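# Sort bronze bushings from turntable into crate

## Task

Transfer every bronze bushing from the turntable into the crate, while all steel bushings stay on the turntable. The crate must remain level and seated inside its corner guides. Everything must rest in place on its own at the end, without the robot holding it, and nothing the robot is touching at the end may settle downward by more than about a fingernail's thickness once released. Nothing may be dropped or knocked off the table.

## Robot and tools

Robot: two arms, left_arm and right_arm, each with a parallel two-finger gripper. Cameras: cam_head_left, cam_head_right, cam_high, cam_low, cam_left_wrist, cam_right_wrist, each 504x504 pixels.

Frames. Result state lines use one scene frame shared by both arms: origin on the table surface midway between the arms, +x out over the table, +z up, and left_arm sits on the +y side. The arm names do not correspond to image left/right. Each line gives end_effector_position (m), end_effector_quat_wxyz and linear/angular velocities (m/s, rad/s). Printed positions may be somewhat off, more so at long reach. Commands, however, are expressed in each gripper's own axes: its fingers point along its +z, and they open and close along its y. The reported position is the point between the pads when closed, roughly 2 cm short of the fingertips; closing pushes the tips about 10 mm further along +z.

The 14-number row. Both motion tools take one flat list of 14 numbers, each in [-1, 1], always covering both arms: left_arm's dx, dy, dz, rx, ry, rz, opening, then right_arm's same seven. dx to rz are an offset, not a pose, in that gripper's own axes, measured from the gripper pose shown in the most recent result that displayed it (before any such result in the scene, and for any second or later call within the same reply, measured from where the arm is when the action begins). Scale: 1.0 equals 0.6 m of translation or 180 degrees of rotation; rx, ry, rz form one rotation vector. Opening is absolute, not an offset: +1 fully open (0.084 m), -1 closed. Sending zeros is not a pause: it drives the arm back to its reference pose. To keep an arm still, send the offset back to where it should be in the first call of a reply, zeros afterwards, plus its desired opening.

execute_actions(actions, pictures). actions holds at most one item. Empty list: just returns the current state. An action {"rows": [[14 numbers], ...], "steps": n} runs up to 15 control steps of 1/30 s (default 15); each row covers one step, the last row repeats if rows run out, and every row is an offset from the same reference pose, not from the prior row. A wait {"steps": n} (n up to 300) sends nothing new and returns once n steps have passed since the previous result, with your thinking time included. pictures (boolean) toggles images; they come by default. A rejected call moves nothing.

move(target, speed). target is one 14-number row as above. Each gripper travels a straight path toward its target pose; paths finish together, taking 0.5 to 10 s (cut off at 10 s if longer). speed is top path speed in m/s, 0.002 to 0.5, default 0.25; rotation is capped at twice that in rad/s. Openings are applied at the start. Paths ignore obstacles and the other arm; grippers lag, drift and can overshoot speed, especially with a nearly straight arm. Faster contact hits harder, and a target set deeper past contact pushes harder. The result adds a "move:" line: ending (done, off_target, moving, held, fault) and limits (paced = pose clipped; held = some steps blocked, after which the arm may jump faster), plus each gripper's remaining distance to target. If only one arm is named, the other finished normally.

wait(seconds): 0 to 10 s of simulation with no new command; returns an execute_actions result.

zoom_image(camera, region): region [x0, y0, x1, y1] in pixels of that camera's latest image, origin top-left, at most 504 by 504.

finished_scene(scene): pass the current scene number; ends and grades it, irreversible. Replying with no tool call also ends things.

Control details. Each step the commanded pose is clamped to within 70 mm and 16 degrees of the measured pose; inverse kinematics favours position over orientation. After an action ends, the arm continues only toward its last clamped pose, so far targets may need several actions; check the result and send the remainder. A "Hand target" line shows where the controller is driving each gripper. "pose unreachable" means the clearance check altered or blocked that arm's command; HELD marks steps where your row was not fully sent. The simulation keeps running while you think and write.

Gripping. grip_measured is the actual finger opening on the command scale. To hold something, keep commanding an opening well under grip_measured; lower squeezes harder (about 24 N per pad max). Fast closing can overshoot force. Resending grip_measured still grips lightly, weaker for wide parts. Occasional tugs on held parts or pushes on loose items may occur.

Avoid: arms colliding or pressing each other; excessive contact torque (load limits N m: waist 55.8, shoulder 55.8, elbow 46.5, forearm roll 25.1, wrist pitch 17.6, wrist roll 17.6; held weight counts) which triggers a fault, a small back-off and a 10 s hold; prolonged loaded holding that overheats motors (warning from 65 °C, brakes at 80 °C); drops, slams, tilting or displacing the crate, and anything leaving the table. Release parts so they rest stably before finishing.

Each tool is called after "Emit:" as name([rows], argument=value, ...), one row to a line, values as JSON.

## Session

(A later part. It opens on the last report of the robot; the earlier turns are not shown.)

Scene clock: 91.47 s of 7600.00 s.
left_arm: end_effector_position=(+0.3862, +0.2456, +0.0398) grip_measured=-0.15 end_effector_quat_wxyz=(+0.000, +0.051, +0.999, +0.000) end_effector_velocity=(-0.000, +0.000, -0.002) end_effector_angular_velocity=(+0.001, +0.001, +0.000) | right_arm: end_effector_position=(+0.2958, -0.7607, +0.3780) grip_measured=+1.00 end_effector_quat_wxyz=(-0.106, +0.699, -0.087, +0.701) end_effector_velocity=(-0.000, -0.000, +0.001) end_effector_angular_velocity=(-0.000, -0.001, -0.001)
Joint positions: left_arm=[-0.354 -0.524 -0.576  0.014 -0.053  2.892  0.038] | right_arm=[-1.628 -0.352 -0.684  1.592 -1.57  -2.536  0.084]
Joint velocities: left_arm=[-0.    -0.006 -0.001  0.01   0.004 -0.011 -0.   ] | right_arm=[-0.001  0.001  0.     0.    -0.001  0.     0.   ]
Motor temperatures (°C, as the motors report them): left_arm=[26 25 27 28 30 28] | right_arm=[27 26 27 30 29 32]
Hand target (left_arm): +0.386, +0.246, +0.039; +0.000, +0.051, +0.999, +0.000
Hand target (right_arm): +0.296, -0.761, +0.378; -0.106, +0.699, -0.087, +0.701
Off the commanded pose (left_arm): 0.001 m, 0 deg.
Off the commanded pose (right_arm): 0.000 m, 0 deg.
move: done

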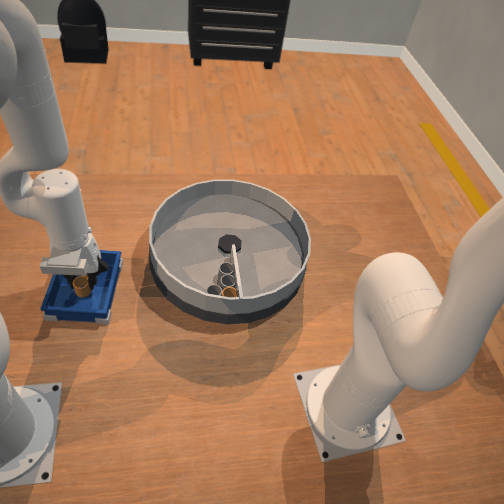

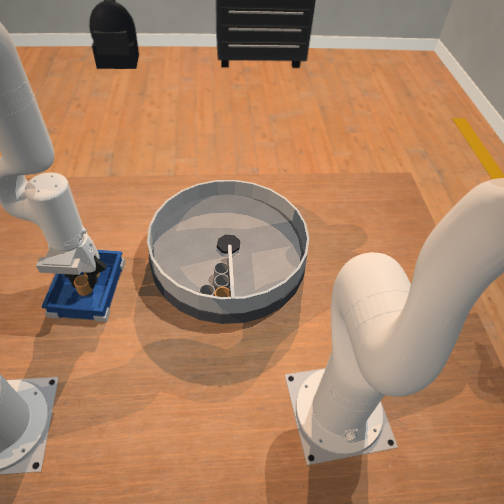

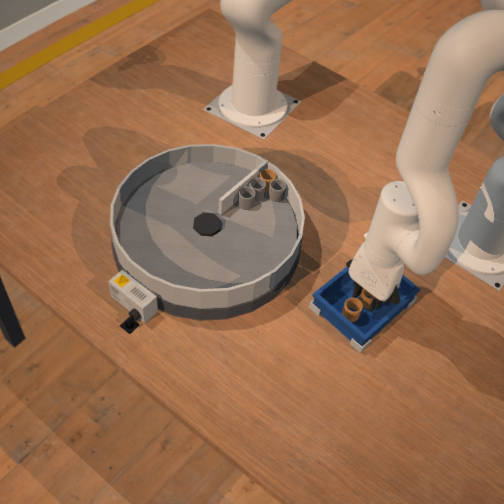

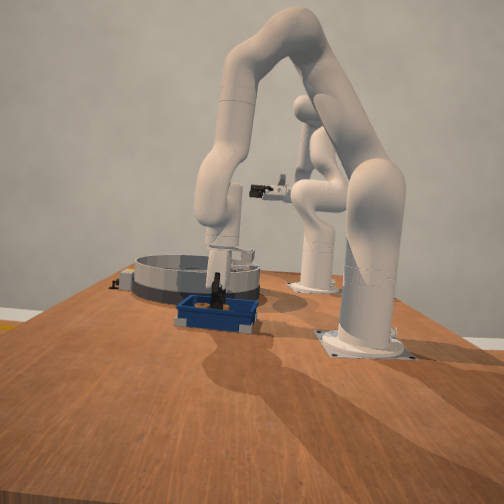

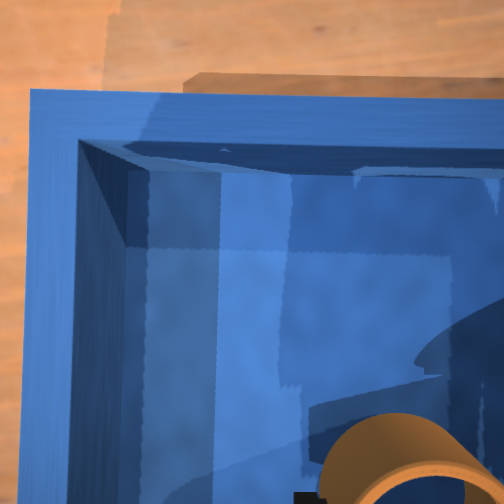

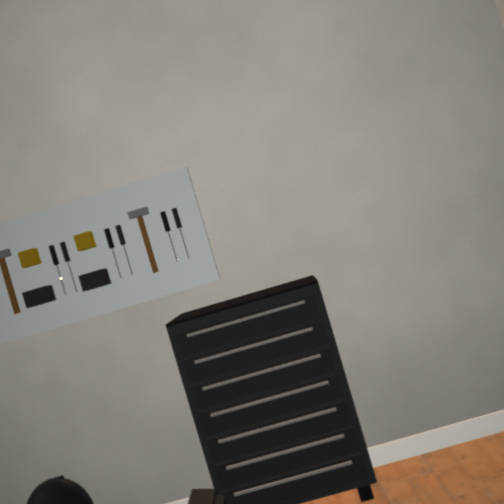

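Emit:
move(target=[0,0,0.002,0,0,0,0,0,0,0,0,0,0,1])

Emit:
move(target=[0,0,-0.165,0,0,0,0,0,0,0,0,0,0,1])

Emit:
move(target=[0.0903,-0.5927,0,0,0,-0.244,-1,0,0,0,0,0,0,1], speed=0.35)

Emit:
move(target=[0,0,0.02,0,0.111,0,-1,0,0,0,0,0,0,1])

Scene clock: 93.77 s of 7600.00 s.
left_arm: end_effector_position=(+0.3862, +0.2456, +0.0386) grip_measured=-0.01 end_effector_quat_wxyz=(+0.000, +0.051, +0.999, +0.000) end_effector_velocity=(+0.000, -0.000, -0.000) end_effector_angular_velocity=(-0.000, -0.000, -0.000) | right_arm: end_effector_position=(+0.2958, -0.7607, +0.3780) grip_measured=+1.00 end_effector_quat_wxyz=(-0.106, +0.699, -0.087, +0.701) end_effector_velocity=(+0.000, +0.000, -0.000) end_effector_angular_velocity=(+0.000, +0.002, +0.000)
Joint positions: left_arm=[-0.354 -0.527 -0.577  0.015 -0.05   2.891  0.044] | right_arm=[-1.628 -0.352 -0.684  1.592 -1.57  -2.536  0.084]
Joint velocities: left_arm=[-0. -0. -0. -0.  0.  0.  0.] | right_arm=[ 0.001  0.    -0.    -0.     0.002  0.001  0.   ]
Motor temperatures (°C, as the motors report them): left_arm=[26 25 27 28 30 28] | right_arm=[27 26 27 30 29 32]
Hand target (left_arm): +0.386, +0.246, +0.039; +0.000, +0.051, +0.999, +0.000
Hand target (right_arm): +0.296, -0.761, +0.378; -0.106, +0.699, -0.087, +0.701
Off the commanded pose (left_arm): 0.000 m, 0 deg.
Off the commanded pose (right_arm): 0.000 m, 0 deg.
move: done

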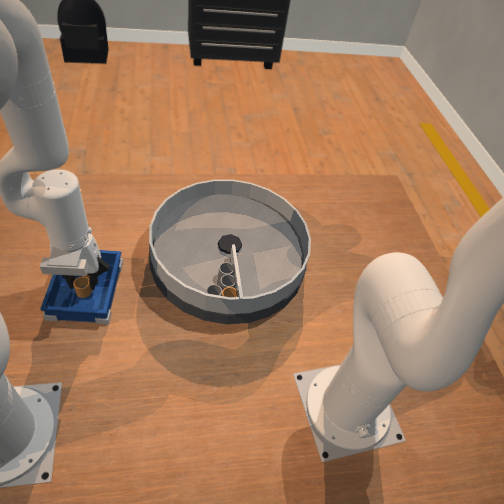

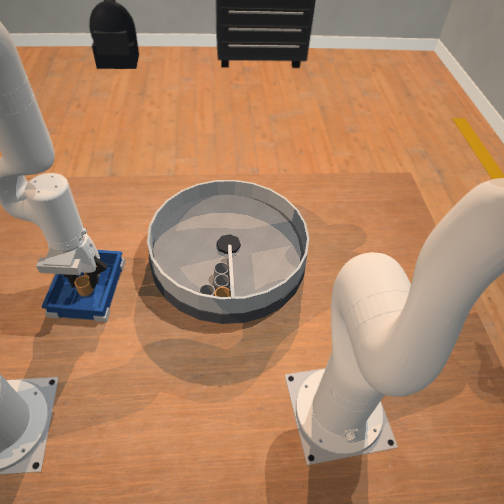

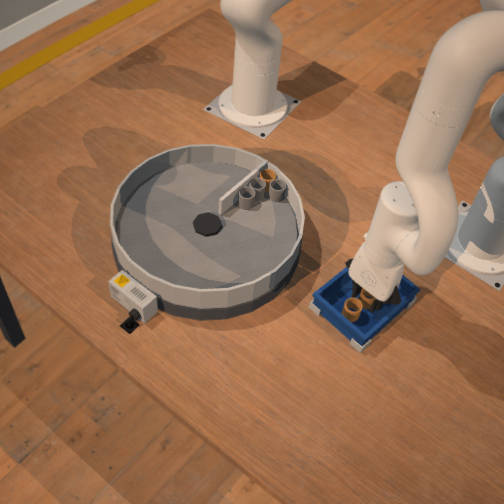

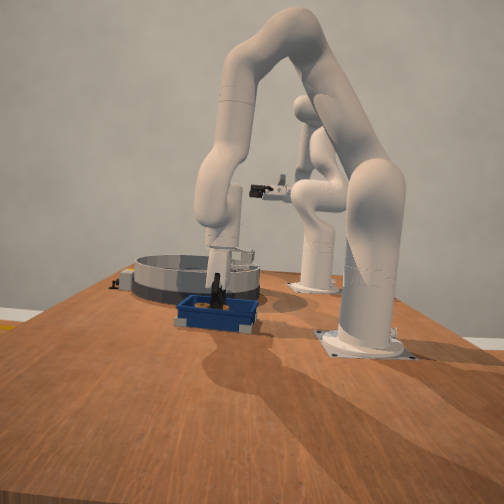

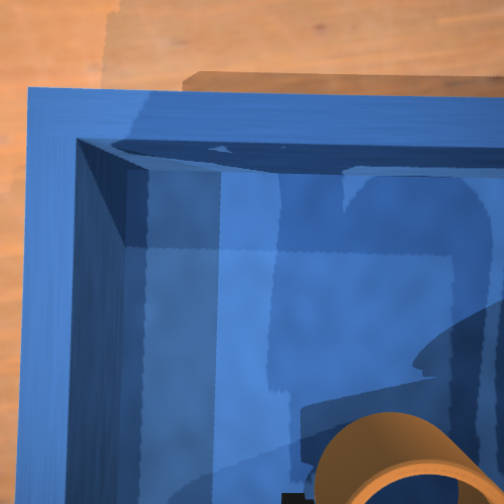

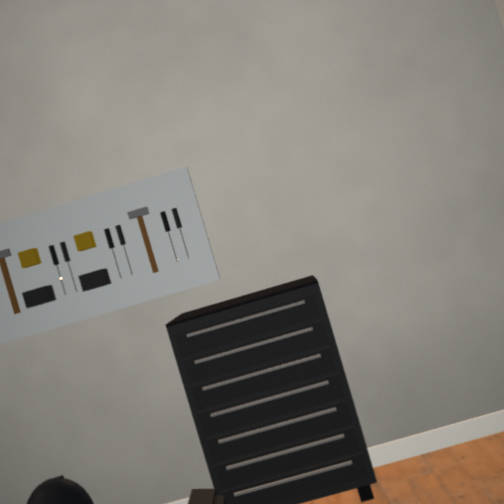

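Scene clock: 94.70 s of 7600.00 s.
left_arm: end_effector_position=(+0.3860, +0.2455, +0.1370) grip_measured=-0.01 end_effector_quat_wxyz=(-0.000, +0.051, +0.999, +0.000) end_effector_velocity=(+0.001, -0.000, +0.003) end_effector_angular_velocity=(-0.001, -0.003, +0.000) | right_arm: end_effector_position=(+0.2958, -0.7607, +0.3780) grip_measured=+1.00 end_effector_quat_wxyz=(-0.106, +0.699, -0.087, +0.701) end_effector_velocity=(+0.000, +0.000, +0.000) end_effector_angular_velocity=(-0.000, -0.001, +0.001)
Joint positions: left_arm=[-0.354 -0.247 -0.554  0.003 -0.308  2.904  0.044] | right_arm=[-1.628 -0.352 -0.684  1.592 -1.57  -2.536  0.084]
Joint velocities: left_arm=[ 0.     0.006 -0.001  0.    -0.004  0.    -0.   ] | right_arm=[ 0.001  0.     0.     0.    -0.001 -0.     0.   ]
Motor temperatures (°C, as the motors report them): left_arm=[26 25 27 28 30 28] | right_arm=[27 26 27 30 29 32]
Hand target (left_arm): +0.386, +0.245, +0.137; +0.000, +0.051, +0.999, +0.000
Hand target (right_arm): +0.296, -0.761, +0.378; -0.106, +0.699, -0.087, +0.701
Off the commanded pose (left_arm): 0.001 m, 0 deg.
Off the commanded pose (right_arm): 0.000 m, 0 deg.
move: done

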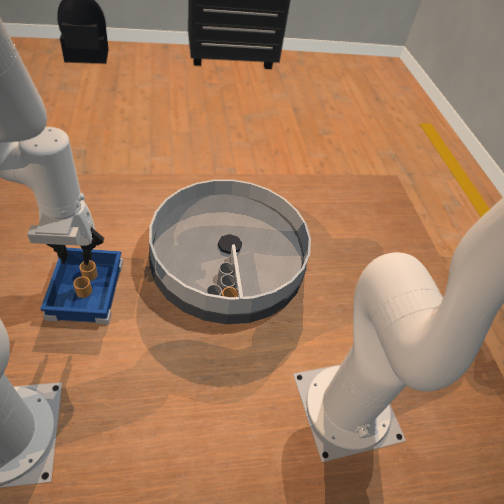

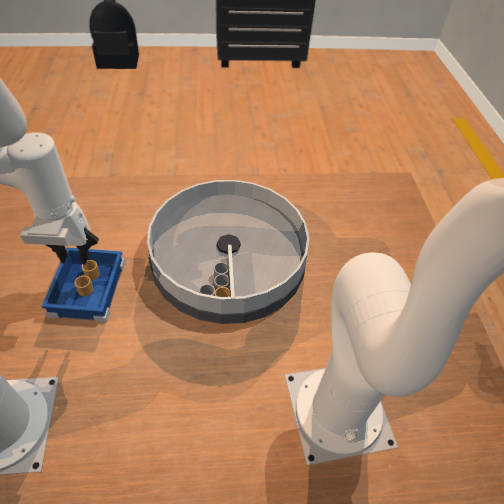

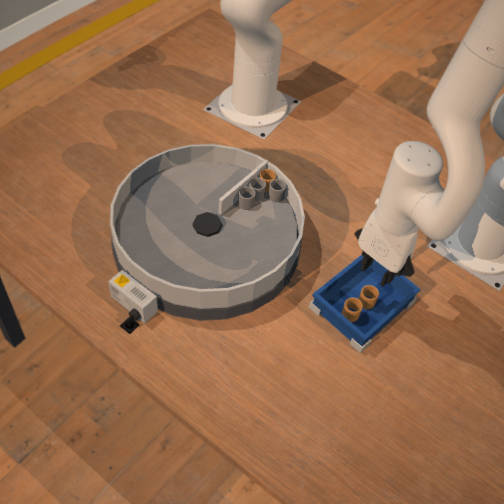

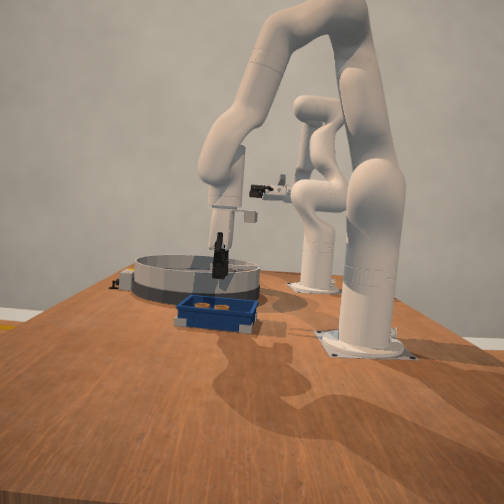

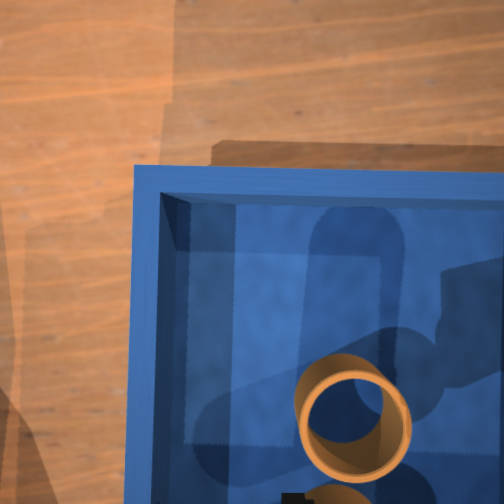

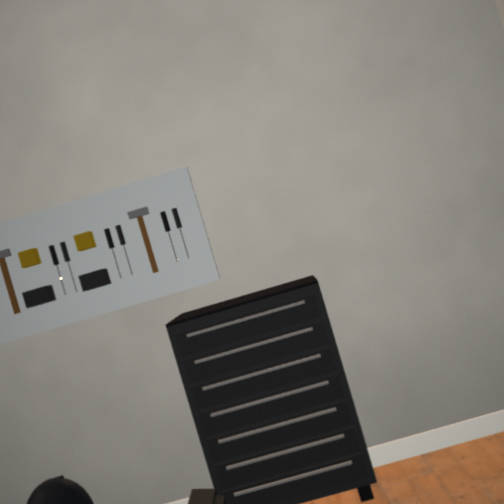

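Scene clock: 96.43 s of 7600.00 s.
left_arm: end_effector_position=(+0.2978, -0.1018, +0.1364) grip_measured=-1.00 end_effector_quat_wxyz=(+0.001, -0.326, +0.945, +0.001) end_effector_velocity=(-0.001, -0.002, -0.000) end_effector_angular_velocity=(+0.007, -0.005, +0.005) | right_arm: end_effector_position=(+0.2958, -0.7607, +0.3780) grip_measured=+1.00 end_effector_quat_wxyz=(-0.106, +0.699, -0.087, +0.701) end_effector_velocity=(+0.000, +0.000, +0.000) end_effector_angular_velocity=(-0.000, -0.001, +0.000)
Joint positions: left_arm=[-1.084 -0.567 -1.035  0.004 -0.47   1.406  0.   ] | right_arm=[-1.628 -0.352 -0.684  1.592 -1.57  -2.536  0.084]
Joint velocities: left_arm=[-0.007 -0.005 -0.007  0.017 -0.006 -0.027  0.   ] | right_arm=[ 0.     0.001  0.     0.    -0.001 -0.    -0.   ]
Motor temperatures (°C, as the motors report them): left_arm=[26 25 27 28 30 28] | right_arm=[27 26 27 30 29 32]
Hand target (left_arm): +0.298, -0.102, +0.136; +0.001, -0.326, +0.945, +0.001
Hand target (right_arm): +0.296, -0.761, +0.378; -0.106, +0.699, -0.087, +0.701
Off the commanded pose (left_arm): 0.002 m, 0 deg.
Off the commanded pose (right_arm): 0.000 m, 0 deg.
move: done

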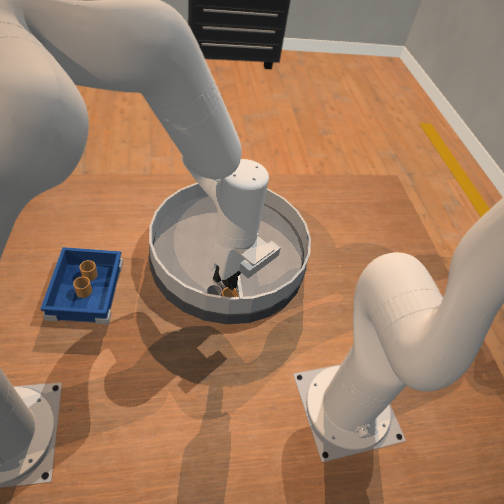

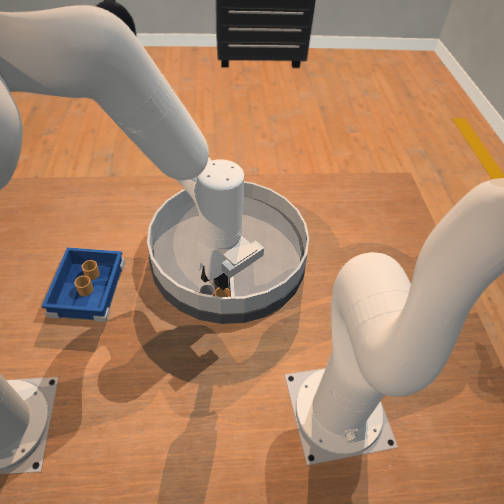

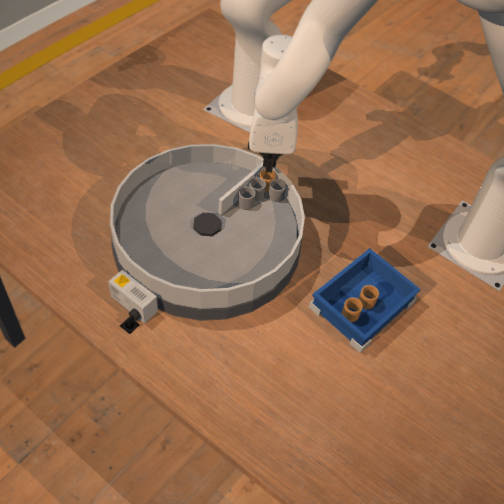

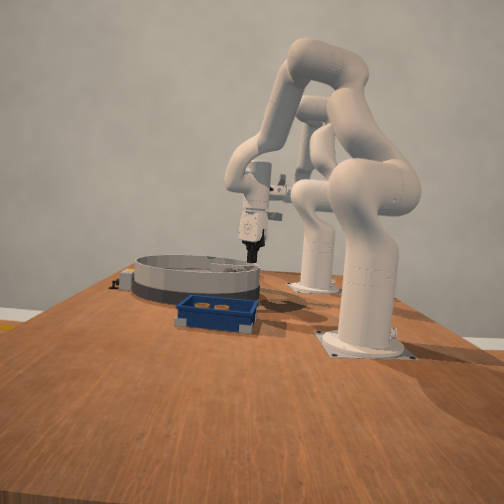

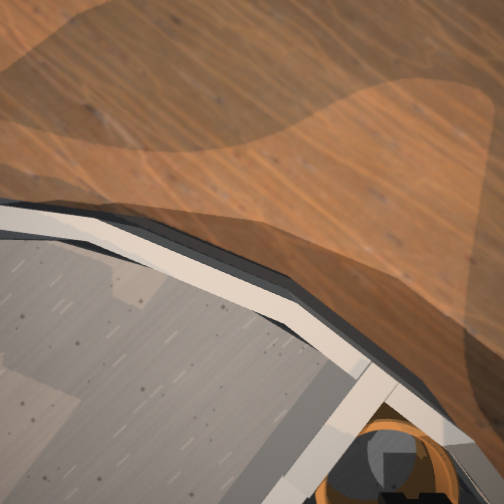

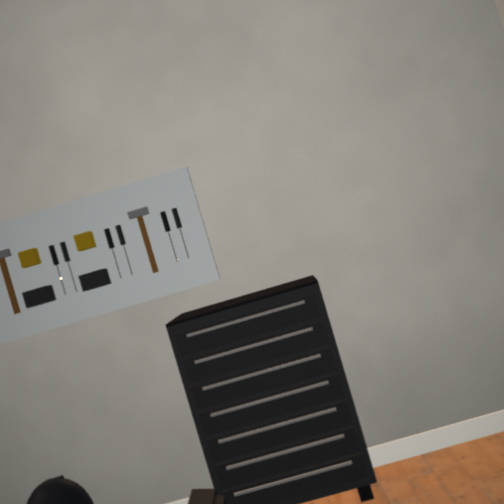

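Scene clock: 97.67 s of 7600.00 s.
left_arm: end_effector_position=(+0.2977, -0.1018, +0.1244) grip_measured=-1.00 end_effector_quat_wxyz=(-0.163, -0.321, +0.931, -0.056) end_effector_velocity=(-0.000, +0.000, -0.000) end_effector_angular_velocity=(-0.006, +0.005, +0.001) | right_arm: end_effector_position=(+0.2958, -0.7607, +0.3780) grip_measured=+1.00 end_effector_quat_wxyz=(-0.106, +0.699, -0.087, +0.701) end_effector_velocity=(+0.000, +0.000, +0.000) end_effector_angular_velocity=(-0.001, -0.000, +0.000)
Joint positions: left_arm=[-0.928 -0.603 -1.013 -0.736 -0.529  2.229  0.   ] | right_arm=[-1.628 -0.352 -0.684  1.592 -1.57  -2.536  0.084]
Joint velocities: left_arm=[ 0.004 -0.001  0.002 -0.016 -0.002  0.018  0.   ] | right_arm=[ 0.001  0.001 -0.     0.    -0.     0.    -0.   ]
Motor temperatures (°C, as the motors report them): left_arm=[26 25 27 28 30 28] | right_arm=[27 26 27 30 29 32]
Hand target (left_arm): +0.298, -0.102, +0.124; -0.163, -0.321, +0.931, -0.056
Hand target (right_arm): +0.296, -0.761, +0.378; -0.106, +0.699, -0.087, +0.701
Off the commanded pose (left_arm): 0.000 m, 0 deg.
Off the commanded pose (right_arm): 0.000 m, 0 deg.
move: done

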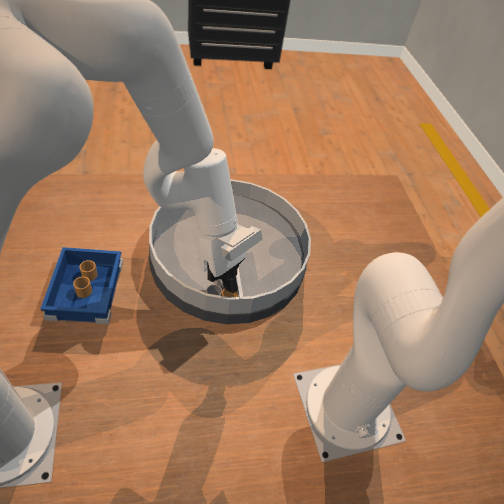

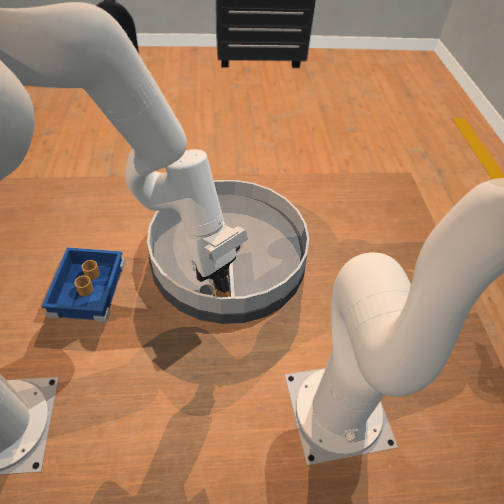

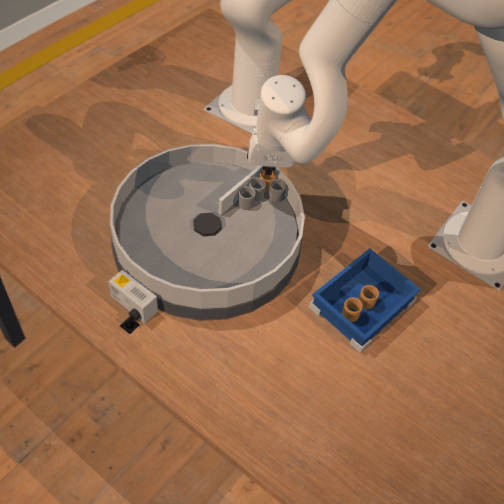

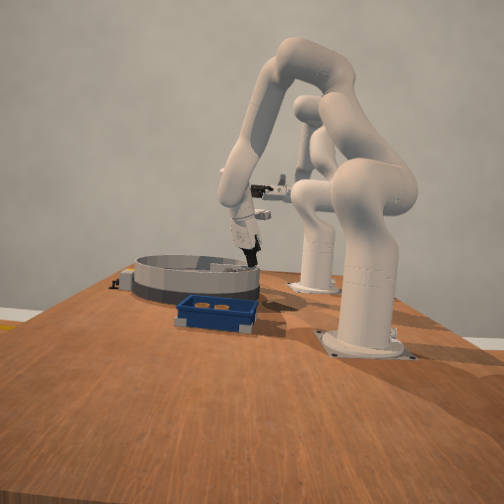

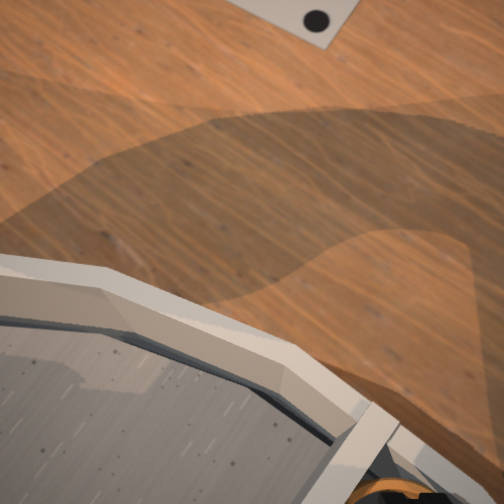

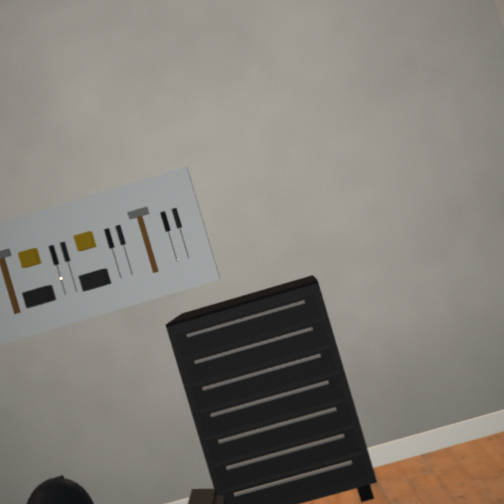

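Emit:
move(target=[-0.0073,0.001,0.030,0,0,0,-1,0,0,0,0,0,0,1], speed=0.03)

Emit:
move(target=[-0.094,0,-0.0342,0,0,0,-1,0,0,0,0,0,0,1], speed=0.03)

Emit:
zoom_image(camera="cam_high", region=[210,140,320,250])

Scene clock: 99.93 s of 7600.00 s.
left_arm: end_effector_position=(+0.2958, -0.1026, +0.1062) grip_measured=-1.00 end_effector_quat_wxyz=(-0.163, -0.321, +0.931, -0.056) end_effector_velocity=(+0.000, -0.000, -0.001) end_effector_angular_velocity=(-0.001, -0.001, +0.000) | right_arm: end_effector_position=(+0.2958, -0.7607, +0.3780) grip_measured=+1.00 end_effector_quat_wxyz=(-0.106, +0.699, -0.087, +0.701) end_effector_velocity=(-0.000, -0.000, +0.000) end_effector_angular_velocity=(-0.001, +0.000, -0.000)
Joint positions: left_arm=[-0.932 -0.637 -1.013 -0.78  -0.503  2.275  0.   ] | right_arm=[-1.628 -0.352 -0.684  1.592 -1.57  -2.536  0.084]
Joint velocities: left_arm=[-0.    -0.002 -0.    -0.003  0.002  0.003  0.   ] | right_arm=[-0.     0.001  0.    -0.     0.    -0.     0.   ]
Motor temperatures (°C, as the motors report them): left_arm=[26 25 27 28 30 28] | right_arm=[27 26 27 30 29 32]
Hand target (left_arm): +0.296, -0.103, +0.106; -0.163, -0.321, +0.931, -0.056
Hand target (right_arm): +0.296, -0.761, +0.378; -0.106, +0.699, -0.087, +0.701
Off the commanded pose (left_arm): 0.000 m, 0 deg.
Off the commanded pose (right_arm): 0.000 m, 0 deg.
move: done

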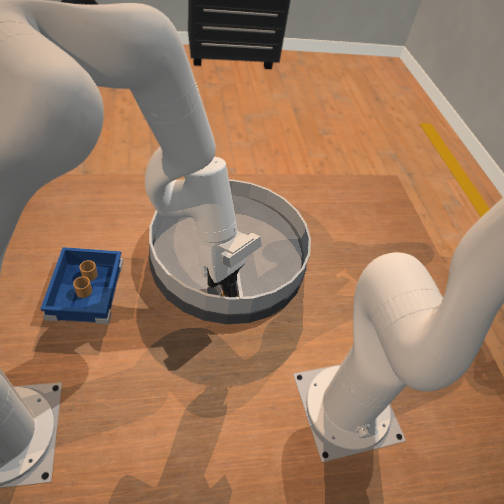

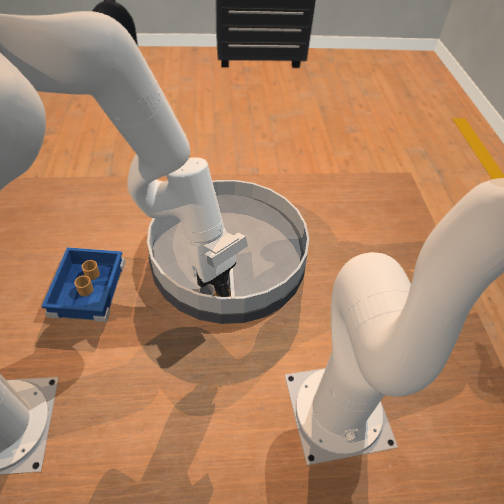

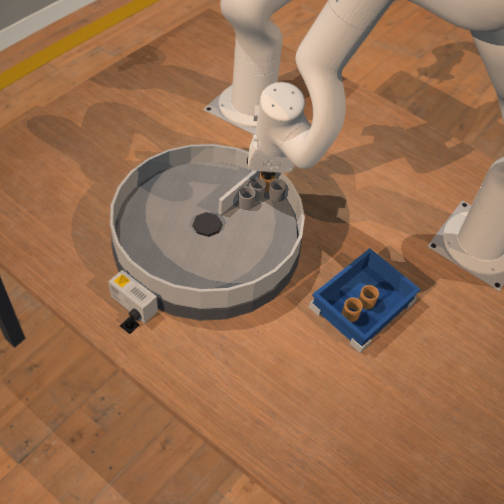

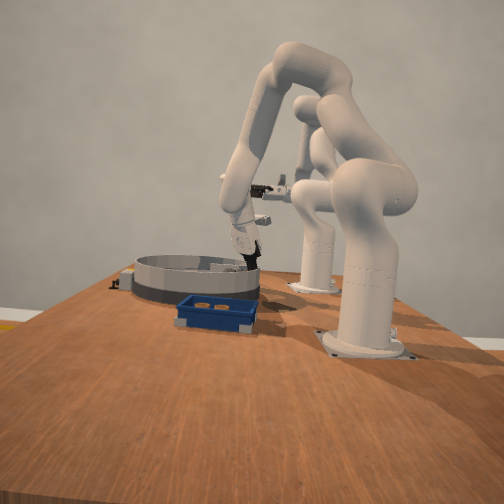

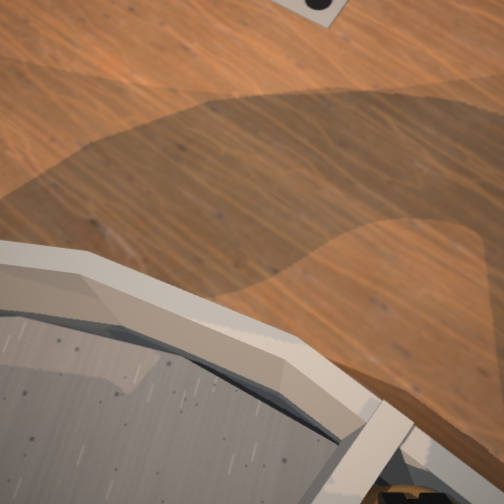

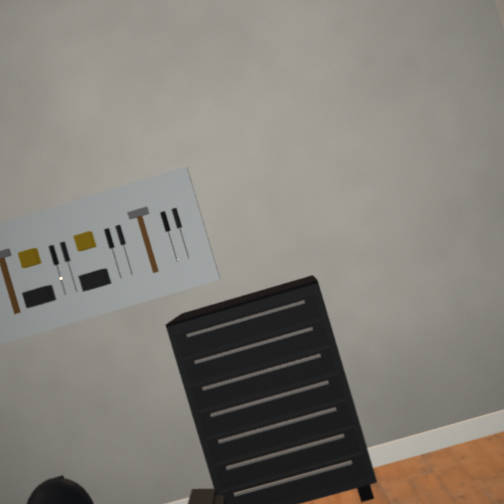

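Scene clock: 102.23 s of 7600.00 s.
left_arm: end_effector_position=(+0.3427, -0.0657, +0.1063) grip_measured=-1.00 end_effector_quat_wxyz=(-0.163, -0.321, +0.931, -0.056) end_effector_velocity=(+0.001, +0.001, +0.000) end_effector_angular_velocity=(+0.000, +0.000, -0.001) | right_arm: end_effector_position=(+0.2958, -0.7607, +0.3780) grip_measured=+1.00 end_effector_quat_wxyz=(-0.106, +0.699, -0.087, +0.701) end_effector_velocity=(-0.000, +0.000, -0.000) end_effector_angular_velocity=(+0.001, -0.001, -0.000)
Joint positions: left_arm=[-0.819 -0.642 -1.021 -0.724 -0.534  2.331  0.   ] | right_arm=[-1.628 -0.352 -0.684  1.592 -1.57  -2.536  0.084]
Joint velocities: left_arm=[ 0.001 -0.    -0.     0.002 -0.001 -0.     0.   ] | right_arm=[-0. -0.  0.  0. -0.  0. -0.]
Motor temperatures (°C, as the motors report them): left_arm=[26 25 27 28 30 28] | right_arm=[27 26 27 30 29 32]
Hand target (left_arm): +0.343, -0.066, +0.106; -0.163, -0.321, +0.931, -0.056
Hand target (right_arm): +0.296, -0.761, +0.378; -0.106, +0.699, -0.087, +0.701
Off the commanded pose (left_arm): 0.000 m, 0 deg.
Off the commanded pose (right_arm): 0.000 m, 0 deg.
move: done

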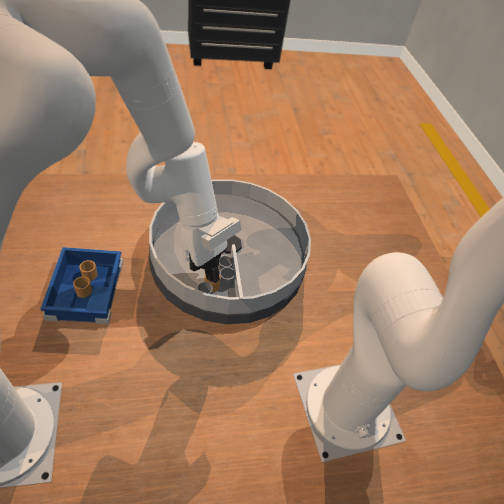

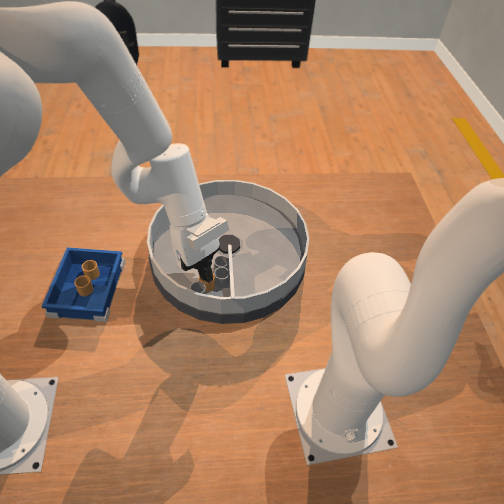

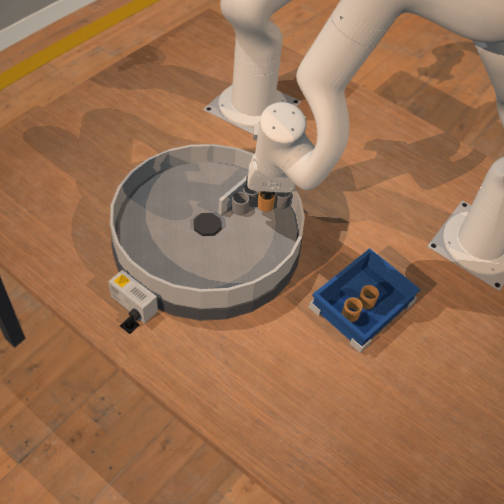

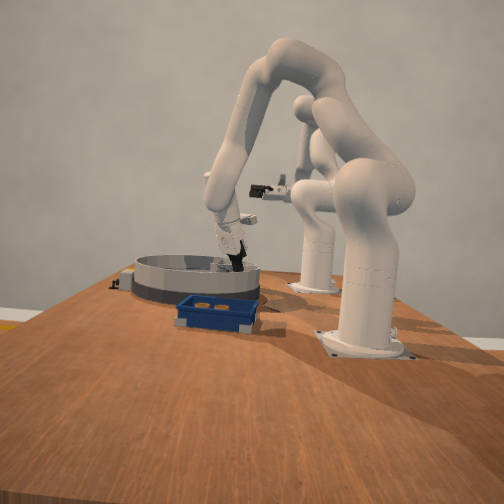

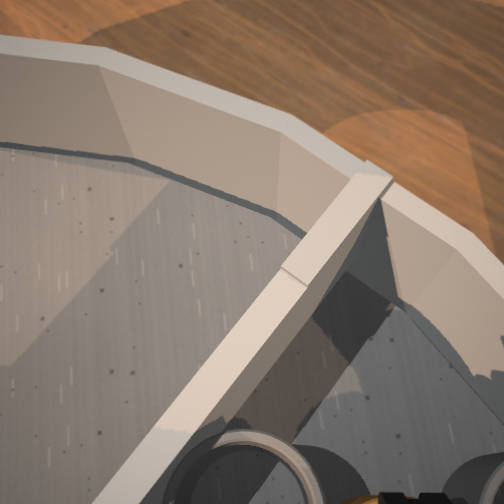

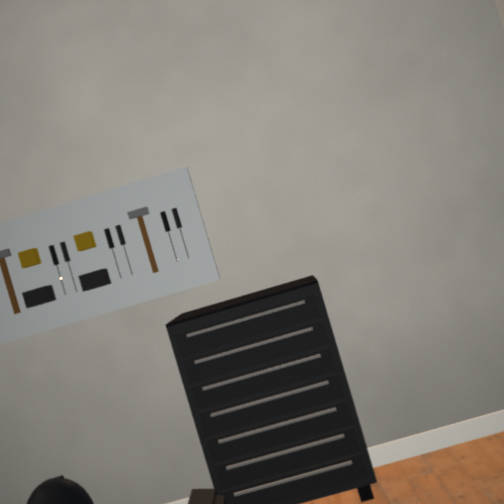

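Region (210, 140, 320, 250) of cam_high's 504x504 image, scaled by 4.582, with more detail than that image has.

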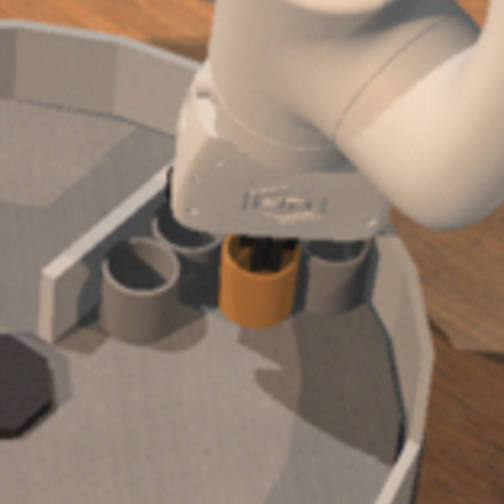

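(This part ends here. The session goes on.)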